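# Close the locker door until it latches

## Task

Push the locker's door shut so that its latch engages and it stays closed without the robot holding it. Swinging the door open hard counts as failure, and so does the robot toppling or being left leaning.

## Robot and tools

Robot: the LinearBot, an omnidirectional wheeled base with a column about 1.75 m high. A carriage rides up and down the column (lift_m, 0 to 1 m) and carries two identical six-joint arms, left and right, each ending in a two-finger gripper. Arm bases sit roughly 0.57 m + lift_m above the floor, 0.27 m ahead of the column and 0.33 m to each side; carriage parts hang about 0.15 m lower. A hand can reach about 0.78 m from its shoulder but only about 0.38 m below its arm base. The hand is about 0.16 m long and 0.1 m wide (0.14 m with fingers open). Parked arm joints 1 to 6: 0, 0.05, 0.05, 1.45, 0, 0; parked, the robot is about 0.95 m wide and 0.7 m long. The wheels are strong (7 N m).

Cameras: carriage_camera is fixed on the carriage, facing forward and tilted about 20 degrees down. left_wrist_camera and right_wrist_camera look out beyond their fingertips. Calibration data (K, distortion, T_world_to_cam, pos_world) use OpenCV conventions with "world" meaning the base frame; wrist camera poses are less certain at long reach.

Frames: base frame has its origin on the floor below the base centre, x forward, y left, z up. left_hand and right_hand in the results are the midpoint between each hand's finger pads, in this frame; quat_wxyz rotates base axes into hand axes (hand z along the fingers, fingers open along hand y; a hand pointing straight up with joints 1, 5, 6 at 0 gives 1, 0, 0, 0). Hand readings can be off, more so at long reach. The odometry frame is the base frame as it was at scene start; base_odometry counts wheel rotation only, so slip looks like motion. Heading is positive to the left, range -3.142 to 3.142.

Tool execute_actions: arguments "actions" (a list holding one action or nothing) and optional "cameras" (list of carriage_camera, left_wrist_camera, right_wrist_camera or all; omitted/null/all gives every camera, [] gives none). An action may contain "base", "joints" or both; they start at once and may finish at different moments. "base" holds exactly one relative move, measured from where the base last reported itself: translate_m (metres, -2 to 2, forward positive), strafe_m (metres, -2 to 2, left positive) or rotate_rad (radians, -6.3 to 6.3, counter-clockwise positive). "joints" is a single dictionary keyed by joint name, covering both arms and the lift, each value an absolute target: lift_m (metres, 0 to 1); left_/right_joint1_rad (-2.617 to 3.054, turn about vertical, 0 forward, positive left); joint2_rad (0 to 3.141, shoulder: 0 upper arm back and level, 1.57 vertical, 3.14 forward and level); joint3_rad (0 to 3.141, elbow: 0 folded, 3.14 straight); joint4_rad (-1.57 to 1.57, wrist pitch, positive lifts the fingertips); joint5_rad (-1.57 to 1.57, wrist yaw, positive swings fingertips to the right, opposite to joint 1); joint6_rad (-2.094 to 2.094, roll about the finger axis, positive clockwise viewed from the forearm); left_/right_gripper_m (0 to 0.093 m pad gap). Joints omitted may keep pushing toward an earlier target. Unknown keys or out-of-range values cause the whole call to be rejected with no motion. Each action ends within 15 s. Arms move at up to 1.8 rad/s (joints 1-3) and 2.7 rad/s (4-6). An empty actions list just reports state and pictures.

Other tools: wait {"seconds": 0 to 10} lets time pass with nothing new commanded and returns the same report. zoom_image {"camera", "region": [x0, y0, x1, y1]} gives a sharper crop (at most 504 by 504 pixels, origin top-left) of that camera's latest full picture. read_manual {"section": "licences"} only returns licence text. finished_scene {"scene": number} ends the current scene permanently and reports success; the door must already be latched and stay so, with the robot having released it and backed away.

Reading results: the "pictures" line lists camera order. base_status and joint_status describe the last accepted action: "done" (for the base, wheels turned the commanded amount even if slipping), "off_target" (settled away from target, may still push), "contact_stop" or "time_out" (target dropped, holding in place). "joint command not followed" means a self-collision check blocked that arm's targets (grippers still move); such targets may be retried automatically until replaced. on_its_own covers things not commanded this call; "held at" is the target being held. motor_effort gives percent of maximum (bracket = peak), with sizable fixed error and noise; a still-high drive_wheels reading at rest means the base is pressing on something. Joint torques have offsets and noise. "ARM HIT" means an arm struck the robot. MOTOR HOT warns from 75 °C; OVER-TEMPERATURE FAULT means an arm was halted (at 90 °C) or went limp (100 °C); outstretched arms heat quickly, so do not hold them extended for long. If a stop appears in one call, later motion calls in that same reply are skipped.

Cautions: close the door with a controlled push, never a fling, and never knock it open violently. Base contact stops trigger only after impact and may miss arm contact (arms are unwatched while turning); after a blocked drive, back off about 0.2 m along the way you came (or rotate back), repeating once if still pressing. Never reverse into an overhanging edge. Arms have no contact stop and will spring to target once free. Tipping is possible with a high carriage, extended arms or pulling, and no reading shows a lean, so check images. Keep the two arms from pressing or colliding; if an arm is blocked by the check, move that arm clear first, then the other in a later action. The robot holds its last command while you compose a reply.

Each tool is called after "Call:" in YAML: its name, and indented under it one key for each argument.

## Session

Call:
execute_actions:
  actions:
    - {"joints":{"left_joint2_rad":0.05,"left_joint3_rad":0.05,"left_joint4_rad":1.45}}

Scene clock: 0.53 s.
Joint torques (N m, as the arm reports them, + toward a larger angle): left_arm=[-0.25  4.29  6.83 -0.31 -0.04  0.09] | right_arm=[ 0.03  3.42  6.87 -0.02 -0.01  0.02]
base_odometry: x=+0.000 y=+0.000 heading=+0.000 (m, m, rad; odometry frame)
base_status: not commanded
joint_positions: lift_m=+0.300 left_joint1_rad=+0.012 left_joint2_rad=+0.053 left_joint3_rad=+0.052 left_joint4_rad=+1.461 left_joint5_rad=+0.040 left_joint6_rad=-0.033 left_gripper_m=+0.095 right_joint1_rad=-0.020 right_joint2_rad=+0.079 right_joint3_rad=+0.024 right_joint4_rad=+1.426 right_joint5_rad=+0.022 right_joint6_rad=+0.023 right_gripper_m=+0.095
joint_status: all done
motor_effort: lift_m=+15(15) drive_wheels=+0(0) (%)
left_hand: x=+0.3035 y=+0.3119 z=+1.3243 quat_wxyz=(+0.998, +0.019, +0.056, -0.011) (m; base frame)
right_hand: x=+0.3280 y=-0.3232 z=+1.3147 quat_wxyz=(+0.995, +0.013, +0.099, +0.001) (m; base frame)
pictures: carriage_camera, left_wrist_camera, right_wrist_camera
camera_calibration (this result's frames):
carriage_camera: T_world_to_cam=[[0.0476695, -0.998415, 0.0299341, -0.0440565], [-0.299029, -0.0428582, -0.953281, 1.30029], [0.953053, 0.0364913, -0.300598, 0.224199], [0, 0, 0, 1]] pos_world=[0.177251, 0.00355999, 1.30825]
left_wrist_camera: T_world_to_cam=[[-0.0432308, -0.996936, -0.065186, 0.402826], [0.750793, 0.0106274, -0.660452, 0.653103], [0.659121, -0.0774931, 0.748033, -1.04487], [0, 0, 0, 1]] pos_world=[0.215768, 0.313681, 1.2392]
right_wrist_camera: T_world_to_cam=[[0.0618917, -0.99756, -0.0323012, -0.300102], [0.647204, 0.0647493, -0.759562, 0.80503], [0.7598, 0.0261051, 0.649632, -0.972044], [0, 0, 0, 1]] pos_world=[0.236114, -0.32612, 1.23325]
Images, in order (width x height): carriage_camera 504x504, left_wrist_camera 504x504, right_wrist_camera 504x504.

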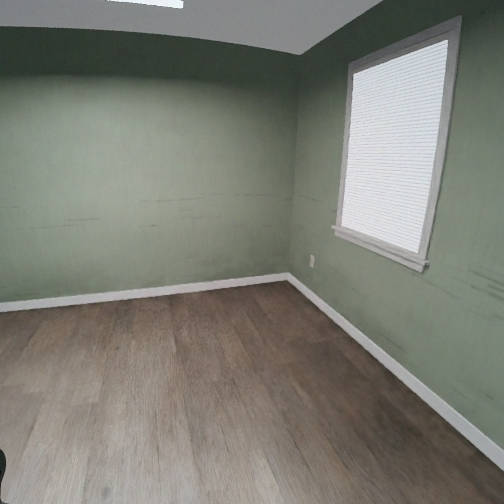

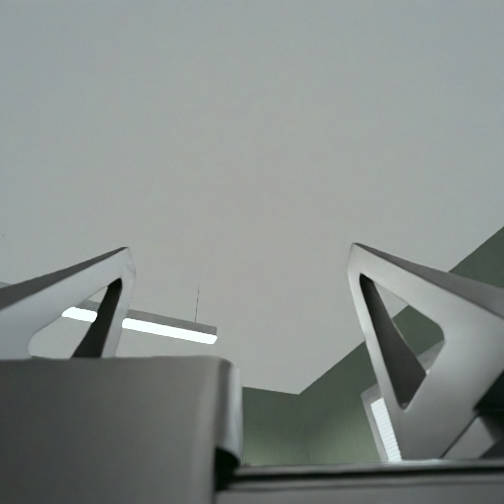

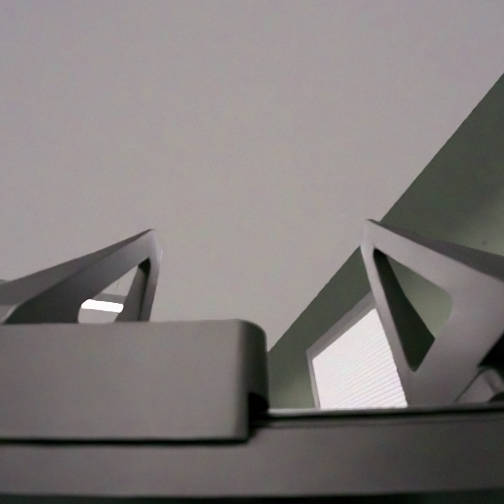

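Close to the right wall; locker was on the wall opposite the window before, so turn left.

Call:
execute_actions:
  actions:
    - {"base":{"rotate_rad":1.5}}
  cameras: ["carriage_camera"]

Call:
execute_actions:
  actions:
    - {"base":{"rotate_rad":1.4}}
  cameras: ["carriage_camera"]

Scene clock: 5.60 s.
Joint torques (N m, as the arm reports them, + toward a larger angle): left_arm=[-0.27  4.25  6.77 -0.24 -0.03  0.07] | right_arm=[ 0.08  3.5   6.79  0.   -0.07  0.02]
base_odometry: x=+0.000 y=+0.000 heading=+1.500 (m, m, rad; odometry frame)
base_status: done
joint_positions: lift_m=+0.300 left_joint1_rad=+0.012 left_joint2_rad=+0.053 left_joint3_rad=+0.052 left_joint4_rad=+1.457 left_joint5_rad=+0.040 left_joint6_rad=-0.033 left_gripper_m=+0.095 right_joint1_rad=-0.020 right_joint2_rad=+0.079 right_joint3_rad=+0.024 right_joint4_rad=+1.425 right_joint5_rad=+0.022 right_joint6_rad=+0.023 right_gripper_m=+0.095
joint_status: not commanded
motor_effort: lift_m=+15(15) drive_wheels=+3(14) (%)
left_hand: x=+0.3044 y=+0.3119 z=+1.3242 quat_wxyz=(+0.998, +0.019, +0.058, -0.011) (m; base frame)
right_hand: x=+0.3283 y=-0.3232 z=+1.3146 quat_wxyz=(+0.995, +0.013, +0.100, +0.001) (m; base frame)
pictures: carriage_camera
camera_calibration (this result's frames):
carriage_camera: T_world_to_cam=[[0.0476695, -0.998415, 0.0299341, -0.0440565], [-0.299029, -0.0428582, -0.953281, 1.30029], [0.953053, 0.0364913, -0.300598, 0.224199], [0, 0, 0, 1]] pos_world=[0.177251, 0.00355999, 1.30825]
Images, in order (width x height): carriage_camera 504x504.

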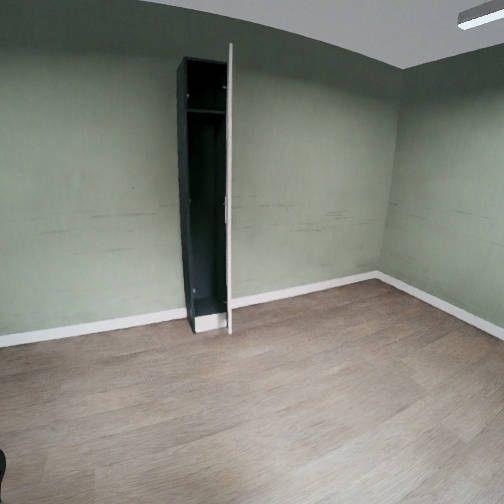

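Scene clock: 8.53 s.
Joint torques (N m, as the arm reports them, + toward a larger angle): left_arm=[-0.25  4.29  6.87 -0.27 -0.05  0.07] | right_arm=[ 0.15  3.58  6.67 -0.02 -0.07 -0.01]
base_odometry: x=+0.000 y=+0.000 heading=+2.899 (m, m, rad; odometry frame)
base_status: done
joint_positions: lift_m=+0.300 left_joint1_rad=+0.012 left_joint2_rad=+0.053 left_joint3_rad=+0.052 left_joint4_rad=+1.456 left_joint5_rad=+0.040 left_joint6_rad=-0.033 left_gripper_m=+0.095 right_joint1_rad=-0.020 right_joint2_rad=+0.079 right_joint3_rad=+0.024 right_joint4_rad=+1.424 right_joint5_rad=+0.022 right_joint6_rad=+0.023 right_gripper_m=+0.095
joint_status: not commanded
motor_effort: lift_m=+15(15) drive_wheels=+3(8) (%)
left_hand: x=+0.3045 y=+0.3119 z=+1.3242 quat_wxyz=(+0.998, +0.019, +0.058, -0.011) (m; base frame)
right_hand: x=+0.3285 y=-0.3233 z=+1.3146 quat_wxyz=(+0.995, +0.013, +0.100, +0.001) (m; base frame)
pictures: carriage_camera
camera_calibration (this result's frames):
carriage_camera: T_world_to_cam=[[0.0476695, -0.998415, 0.0299341, -0.0440565], [-0.299029, -0.0428582, -0.953281, 1.30029], [0.953053, 0.0364913, -0.300598, 0.224199], [0, 0, 0, 1]] pos_world=[0.177251, 0.00355999, 1.30825]
Images, in order (width x height): carriage_camera 504x504.

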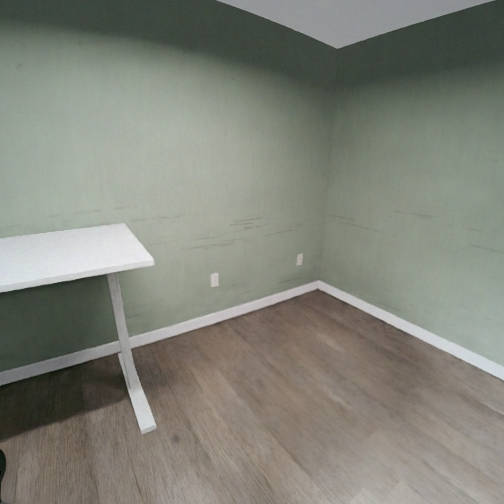

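Call:
execute_actions:
  actions:
    - {"base":{"rotate_rad":-1.0},"joints":{"lift_m":0.18,"left_joint1_rad":0,"left_joint2_rad":1.2,"left_joint3_rad":1.2,"left_joint4_rad":0,"left_joint5_rad":0,"left_gripper_m":0}}
  cameras: []

Call:
execute_actions:
  actions:
    - {"base":{"translate_m":0.8}}
  cameras: ["carriage_camera"]

Scene clock: 14.83 s.
Joint torques (N m, as the arm reports them, + toward a larger angle): left_arm=[-0.96 -4.77 11.37  2.49 -0.03  0.09] | right_arm=[ 0.13  3.41  6.82  0.01 -0.02  0.  ]
base_odometry: x=+0.000 y=+0.000 heading=+1.900 (m, m, rad; odometry frame)
base_status: done
joint_positions: lift_m=+0.180 left_joint1_rad=+0.009 left_joint2_rad=+1.195 left_joint3_rad=+1.180 left_joint4_rad=+0.018 left_joint5_rad=+0.002 left_joint6_rad=-0.033 left_gripper_m=+0.001 right_joint1_rad=-0.020 right_joint2_rad=+0.079 right_joint3_rad=+0.024 right_joint4_rad=+1.423 right_joint5_rad=+0.021 right_joint6_rad=+0.023 right_gripper_m=+0.095
joint_status: all done
motor_effort: lift_m=+13(13) drive_wheels=+4(7) (%)
left_hand: x=+0.6895 y=+0.3216 z=+1.1898 quat_wxyz=(+0.708, -0.014, +0.706, -0.009) (m; base frame)
right_hand: x=+0.3288 y=-0.3232 z=+1.1952 quat_wxyz=(+0.995, +0.013, +0.101, +0.001) (m; base frame)
pictures: none
No camera images: the call's "cameras" was empty. Leave "cameras" out to get every camera's image.

Scene clock: 18.70 s.
Joint torques (N m, as the arm reports them, + toward a larger angle): left_arm=[-1.   -5.37 11.4   2.46 -0.05  0.08] | right_arm=[ 0.07  3.49  6.82 -0.05 -0.03  0.02]
base_odometry: x=-0.258 y=+0.758 heading=+1.899 (m, m, rad; odometry frame)
base_status: done
joint_positions: lift_m=+0.180 left_joint1_rad=+0.009 left_joint2_rad=+1.195 left_joint3_rad=+1.180 left_joint4_rad=+0.018 left_joint5_rad=+0.002 left_joint6_rad=-0.033 left_gripper_m=+0.001 right_joint1_rad=-0.020 right_joint2_rad=+0.079 right_joint3_rad=+0.024 right_joint4_rad=+1.424 right_joint5_rad=+0.021 right_joint6_rad=+0.023 right_gripper_m=+0.095
joint_status: not commanded
motor_effort: lift_m=+13(13) drive_wheels=-3(10) (%)
left_hand: x=+0.6895 y=+0.3216 z=+1.1896 quat_wxyz=(+0.708, -0.014, +0.706, -0.009) (m; base frame)
right_hand: x=+0.3286 y=-0.3232 z=+1.1953 quat_wxyz=(+0.995, +0.013, +0.101, +0.001) (m; base frame)
pictures: carriage_camera
camera_calibration (this result's frames):
carriage_camera: T_world_to_cam=[[0.0476695, -0.998415, 0.0299341, -0.0404865], [-0.299029, -0.0428582, -0.953281, 1.1866], [0.953053, 0.0364913, -0.300598, 0.188349], [0, 0, 0, 1]] pos_world=[0.177251, 0.00355999, 1.18899]
Images, in order (width x height): carriage_camera 504x504.

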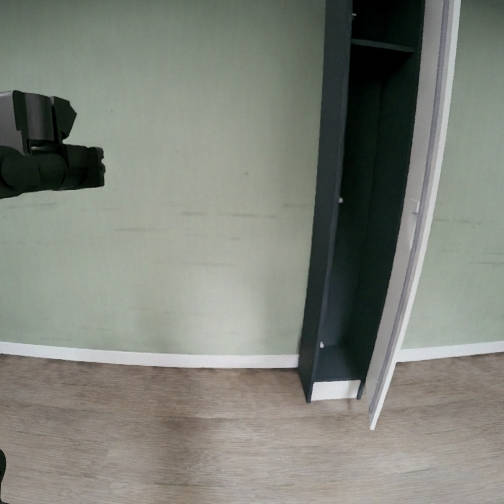

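Call:
execute_actions:
  actions:
    - {"base":{"strafe_m":-1.04}}
  cameras: ["carriage_camera"]

Call:
execute_actions:
  actions:
    - {"base":{"translate_m":0.42}}
  cameras: ["carriage_camera"]

Scene clock: 26.87 s.
Joint torques (N m, as the arm reports them, + toward a larger angle): left_arm=[-1.08 -4.93 11.34  2.47 -0.07  0.09] | right_arm=[-0.03  3.4   6.77  0.   -0.02  0.01]
base_odometry: x=+0.727 y=+1.093 heading=+1.899 (m, m, rad; odometry frame)
base_status: done
joint_positions: lift_m=+0.180 left_joint1_rad=+0.009 left_joint2_rad=+1.195 left_joint3_rad=+1.180 left_joint4_rad=+0.018 left_joint5_rad=+0.002 left_joint6_rad=-0.033 left_gripper_m=+0.001 right_joint1_rad=-0.020 right_joint2_rad=+0.079 right_joint3_rad=+0.024 right_joint4_rad=+1.424 right_joint5_rad=+0.021 right_joint6_rad=+0.023 right_gripper_m=+0.095
joint_status: not commanded
motor_effort: lift_m=+13(13) drive_wheels=-1(6) (%)
left_hand: x=+0.6895 y=+0.3216 z=+1.1896 quat_wxyz=(+0.708, -0.014, +0.706, -0.009) (m; base frame)
right_hand: x=+0.3285 y=-0.3232 z=+1.1953 quat_wxyz=(+0.995, +0.013, +0.100, +0.001) (m; base frame)
pictures: carriage_camera
camera_calibration (this result's frames):
carriage_camera: T_world_to_cam=[[0.0476695, -0.998415, 0.0299341, -0.0404865], [-0.299029, -0.0428582, -0.953281, 1.1866], [0.953053, 0.0364913, -0.300598, 0.188349], [0, 0, 0, 1]] pos_world=[0.177251, 0.00355999, 1.18899]
Images, in order (width x height): carriage_camera 504x504.

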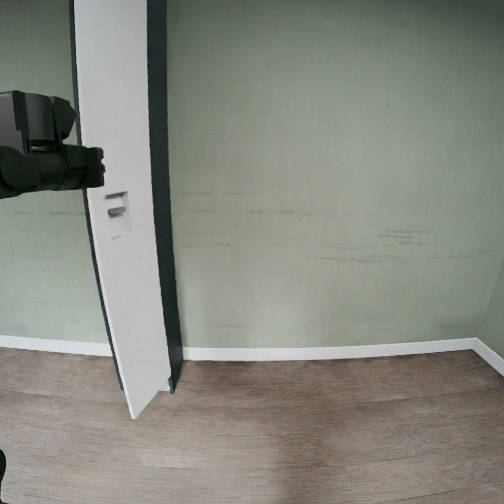

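Scene clock: 29.73 s.
Joint torques (N m, as the arm reports them, + toward a larger angle): left_arm=[-1.   -4.9  11.44  2.46 -0.04  0.09] | right_arm=[ 0.16  3.55  6.81  0.05 -0.03  0.01]
base_odometry: x=+0.591 y=+1.491 heading=+1.899 (m, m, rad; odometry frame)
base_status: done
joint_positions: lift_m=+0.180 left_joint1_rad=+0.009 left_joint2_rad=+1.195 left_joint3_rad=+1.180 left_joint4_rad=+0.016 left_joint5_rad=+0.002 left_joint6_rad=-0.033 left_gripper_m=+0.001 right_joint1_rad=-0.020 right_joint2_rad=+0.079 right_joint3_rad=+0.024 right_joint4_rad=+1.424 right_joint5_rad=+0.021 right_joint6_rad=+0.023 right_gripper_m=+0.095
joint_status: not commanded
motor_effort: lift_m=+13(13) drive_wheels=-3(9) (%)
left_hand: x=+0.6895 y=+0.3216 z=+1.1893 quat_wxyz=(+0.707, -0.014, +0.707, -0.009) (m; base frame)
right_hand: x=+0.3286 y=-0.3232 z=+1.1953 quat_wxyz=(+0.995, +0.013, +0.101, +0.001) (m; base frame)
pictures: carriage_camera
camera_calibration (this result's frames):
carriage_camera: T_world_to_cam=[[0.0476695, -0.998415, 0.0299341, -0.0404865], [-0.299029, -0.0428582, -0.953281, 1.1866], [0.953053, 0.0364913, -0.300598, 0.188349], [0, 0, 0, 1]] pos_world=[0.177251, 0.00355999, 1.18899]
Images, in order (width x height): carriage_camera 504x504.

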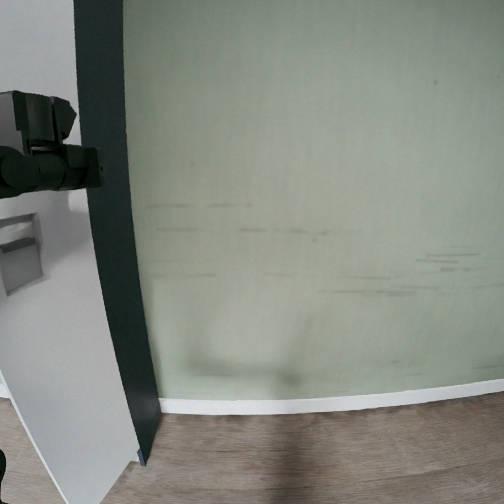

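Call:
execute_actions:
  actions:
    - {"base":{"strafe_m":0.2}}
  cameras: ["carriage_camera"]

Scene clock: 34.63 s.
Joint torques (N m, as the arm reports them, + toward a larger angle): left_arm=[ 0.41 -5.04 11.55  2.51 -0.08  0.05] | right_arm=[-0.02  3.41  6.94  0.04 -0.04  0.01]
base_odometry: x=+0.402 y=+1.427 heading=+1.899 (m, m, rad; odometry frame)
base_status: done
joint_positions: lift_m=+0.180 left_joint1_rad=-0.008 left_joint2_rad=+1.195 left_joint3_rad=+1.180 left_joint4_rad=+0.014 left_joint5_rad=+0.007 left_joint6_rad=-0.030 left_gripper_m=+0.001 right_joint1_rad=-0.020 right_joint2_rad=+0.079 right_joint3_rad=+0.024 right_joint4_rad=+1.424 right_joint5_rad=+0.021 right_joint6_rad=+0.023 right_gripper_m=+0.095
joint_status: not commanded
motor_effort: lift_m=+13(13) drive_wheels=+1(12) (%)
left_hand: x=+0.6895 y=+0.3138 z=+1.1886 quat_wxyz=(+0.706, -0.005, +0.708, -0.016) (m; base frame)
right_hand: x=+0.3285 y=-0.3231 z=+1.1953 quat_wxyz=(+0.995, +0.013, +0.100, +0.001) (m; base frame)
pictures: carriage_camera
camera_calibration (this result's frames):
carriage_camera: T_world_to_cam=[[0.0476695, -0.998415, 0.0299341, -0.0404865], [-0.299029, -0.0428582, -0.953281, 1.1866], [0.953053, 0.0364913, -0.300598, 0.188349], [0, 0, 0, 1]] pos_world=[0.177251, 0.00355999, 1.18899]
Images, in order (width x height): carriage_camera 504x504.

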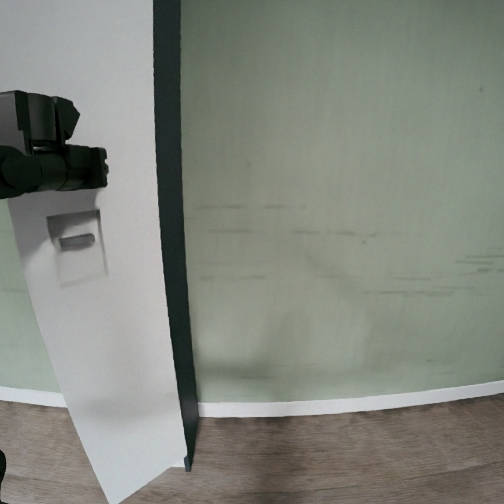

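Call:
execute_actions:
  actions:
    - {"base":{"strafe_m":0.15}}
  cameras: ["carriage_camera"]

Call:
execute_actions:
  actions:
    - {"base":{"translate_m":0.1}}
  cameras: ["carriage_camera"]

Scene clock: 39.63 s.
Joint torques (N m, as the arm reports them, + toward a larger angle): left_arm=[ 0.18 -4.93 11.49  2.51 -0.07  0.05] | right_arm=[ 0.1   3.41  6.91  0.05 -0.07  0.02]
base_odometry: x=+0.308 y=+1.395 heading=+1.898 (m, m, rad; odometry frame)
base_status: strafe_m contact_stop (by the wheels' count: +0.099 of +0.150)
joint_positions: lift_m=+0.180 left_joint1_rad=-0.006 left_joint2_rad=+1.195 left_joint3_rad=+1.180 left_joint4_rad=+0.013 left_joint5_rad=+0.008 left_joint6_rad=-0.030 left_gripper_m=+0.001 right_joint1_rad=-0.020 right_joint2_rad=+0.079 right_joint3_rad=+0.024 right_joint4_rad=+1.425 right_joint5_rad=+0.020 right_joint6_rad=+0.023 right_gripper_m=+0.095
joint_status: not commanded
motor_effort: lift_m=+13(13) drive_wheels=-1(15) (%)
left_hand: x=+0.6895 y=+0.3146 z=+1.1886 quat_wxyz=(+0.706, -0.006, +0.708, -0.015) (m; base frame)
right_hand: x=+0.3284 y=-0.3229 z=+1.1953 quat_wxyz=(+0.995, +0.012, +0.100, +0.001) (m; base frame)
pictures: carriage_camera
camera_calibration (this result's frames):
carriage_camera: T_world_to_cam=[[0.0476695, -0.998415, 0.0299341, -0.0404865], [-0.299029, -0.0428582, -0.953281, 1.1866], [0.953053, 0.0364913, -0.300598, 0.188349], [0, 0, 0, 1]] pos_world=[0.177251, 0.00355999, 1.18899]
Images, in order (width x height): carriage_camera 504x504.

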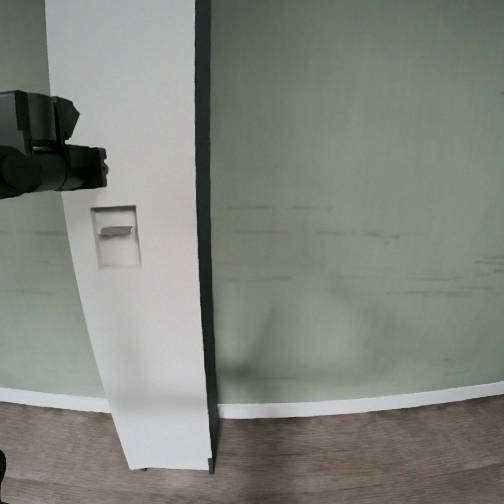

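not run: a stop came earlier in this reply.

The door has swung almost shut and the stop looks spurious. Push forward.

Call:
execute_actions:
  actions:
    - {"base":{"translate_m":0.1}}
  cameras: ["carriage_camera"]

Scene clock: 44.57 s.
Joint torques (N m, as the arm reports them, + toward a larger angle): left_arm=[-0.03 -3.   10.79  2.68 -0.02  0.06] | right_arm=[-0.16  3.29  6.93  0.04  0.01 -0.01]
base_odometry: x=+0.276 y=+1.490 heading=+1.899 (m, m, rad; odometry frame)
base_status: done
joint_positions: lift_m=+0.180 left_joint1_rad=-0.005 left_joint2_rad=+1.177 left_joint3_rad=+1.186 left_joint4_rad=-0.002 left_joint5_rad=-0.005 left_joint6_rad=-0.030 left_gripper_m=+0.001 right_joint1_rad=-0.020 right_joint2_rad=+0.079 right_joint3_rad=+0.024 right_joint4_rad=+1.423 right_joint5_rad=+0.020 right_joint6_rad=+0.023 right_gripper_m=+0.095
joint_status: not commanded
motor_effort: lift_m=+13(13) drive_wheels=-2(8) (%)
left_hand: x=+0.6835 y=+0.3172 z=+1.1949 quat_wxyz=(+0.710, -0.010, +0.704, -0.011) (m; base frame)
right_hand: x=+0.3288 y=-0.3230 z=+1.1952 quat_wxyz=(+0.995, +0.012, +0.101, +0.001) (m; base frame)
pictures: carriage_camera
camera_calibration (this result's frames):
carriage_camera: T_world_to_cam=[[0.0476695, -0.998415, 0.0299341, -0.040486], [-0.299029, -0.0428582, -0.953281, 1.18658], [0.953053, 0.0364913, -0.300598, 0.188344], [0, 0, 0, 1]] pos_world=[0.177251, 0.00355999, 1.18897]
Images, in order (width x height): carriage_camera 504x504.

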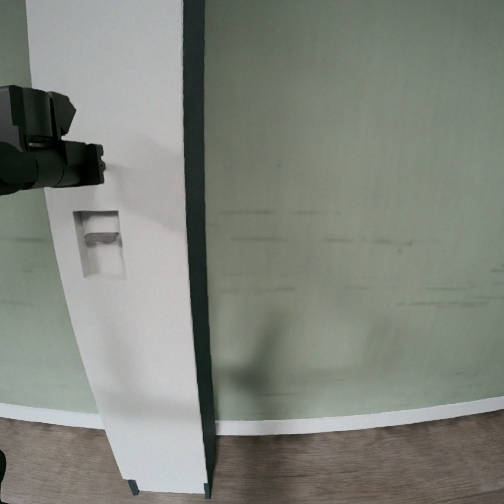

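Call:
execute_actions:
  actions:
    - {"base":{"translate_m":0.04}}
  cameras: []

Call:
execute_actions:
  actions:
    - {"base":{"translate_m":-0.5}}
  cameras: ["carriage_camera"]

Scene clock: 48.13 s.
Joint torques (N m, as the arm reports them, + toward a larger angle): left_arm=[ 0.11  7.69 10.51  4.4  -0.12  0.05] | right_arm=[ 0.05  3.54  6.52  0.04 -0.01 -0.01]
base_odometry: x=+0.263 y=+1.524 heading=+1.900 (m, m, rad; odometry frame)
base_status: translate_m contact_stop (by the wheels' count: +0.036 of +0.040)
joint_positions: lift_m=+0.180 left_joint1_rad=-0.005 left_joint2_rad=+1.078 left_joint3_rad=+1.186 left_joint4_rad=-0.156 left_joint5_rad=+0.006 left_joint6_rad=-0.030 left_gripper_m=+0.001 right_joint1_rad=-0.020 right_joint2_rad=+0.079 right_joint3_rad=+0.024 right_joint4_rad=+1.423 right_joint5_rad=+0.020 right_joint6_rad=+0.023 right_gripper_m=+0.095
joint_status: not commanded
motor_effort: lift_m=+13(13) drive_wheels=+6(13) (%)
left_hand: x=+0.6523 y=+0.3155 z=+1.1938 quat_wxyz=(+0.690, -0.007, +0.724, -0.014) (m; base frame)
right_hand: x=+0.3287 y=-0.3230 z=+1.1953 quat_wxyz=(+0.995, +0.012, +0.101, +0.001) (m; base frame)
pictures: none
No camera images: the call's "cameras" was empty. Leave "cameras" out to get every camera's image.

not run: a stop came earlier in this reply.

Call:
execute_actions:
  actions:
    - {"base":{"translate_m":-0.5}}
  cameras: ["carriage_camera"]

Scene clock: 52.53 s.
Joint torques (N m, as the arm reports them, + toward a larger angle): left_arm=[-0.01 -4.67 10.93  2.69 -0.04  0.06] | right_arm=[ 0.07  3.5   6.77  0.01 -0.02  0.03]
base_odometry: x=+0.425 y=+1.051 heading=+1.900 (m, m, rad; odometry frame)
base_status: done
joint_positions: lift_m=+0.180 left_joint1_rad=-0.005 left_joint2_rad=+1.193 left_joint3_rad=+1.186 left_joint4_rad=+0.000 left_joint5_rad=+0.001 left_joint6_rad=-0.030 left_gripper_m=+0.001 right_joint1_rad=-0.020 right_joint2_rad=+0.079 right_joint3_rad=+0.024 right_joint4_rad=+1.426 right_joint5_rad=+0.020 right_joint6_rad=+0.023 right_gripper_m=+0.095
joint_status: not commanded
motor_effort: lift_m=+13(13) drive_wheels=+0(12) (%)
left_hand: x=+0.6885 y=+0.3161 z=+1.1889 quat_wxyz=(+0.704, -0.008, +0.710, -0.013) (m; base frame)
right_hand: x=+0.3281 y=-0.3230 z=+1.1954 quat_wxyz=(+0.995, +0.012, +0.099, +0.001) (m; base frame)
pictures: carriage_camera
camera_calibration (this result's frames):
carriage_camera: T_world_to_cam=[[0.0476695, -0.998415, 0.0299341, -0.040486], [-0.299029, -0.0428582, -0.953281, 1.18658], [0.953053, 0.0364913, -0.300598, 0.188344], [0, 0, 0, 1]] pos_world=[0.177251, 0.00355999, 1.18897]
Images, in order (width x height): carriage_camera 504x504.

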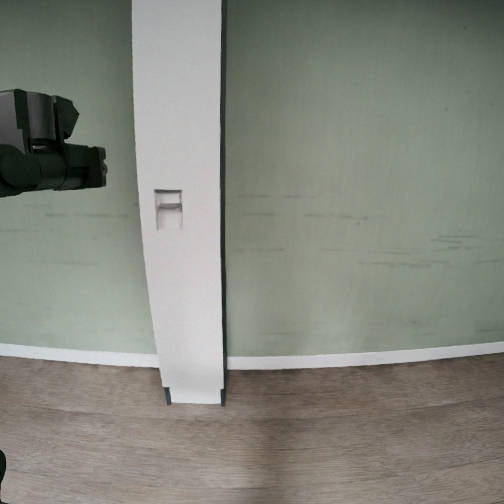

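Call:
finished_scene:
  scene: 2

The scene is finished: the task was done.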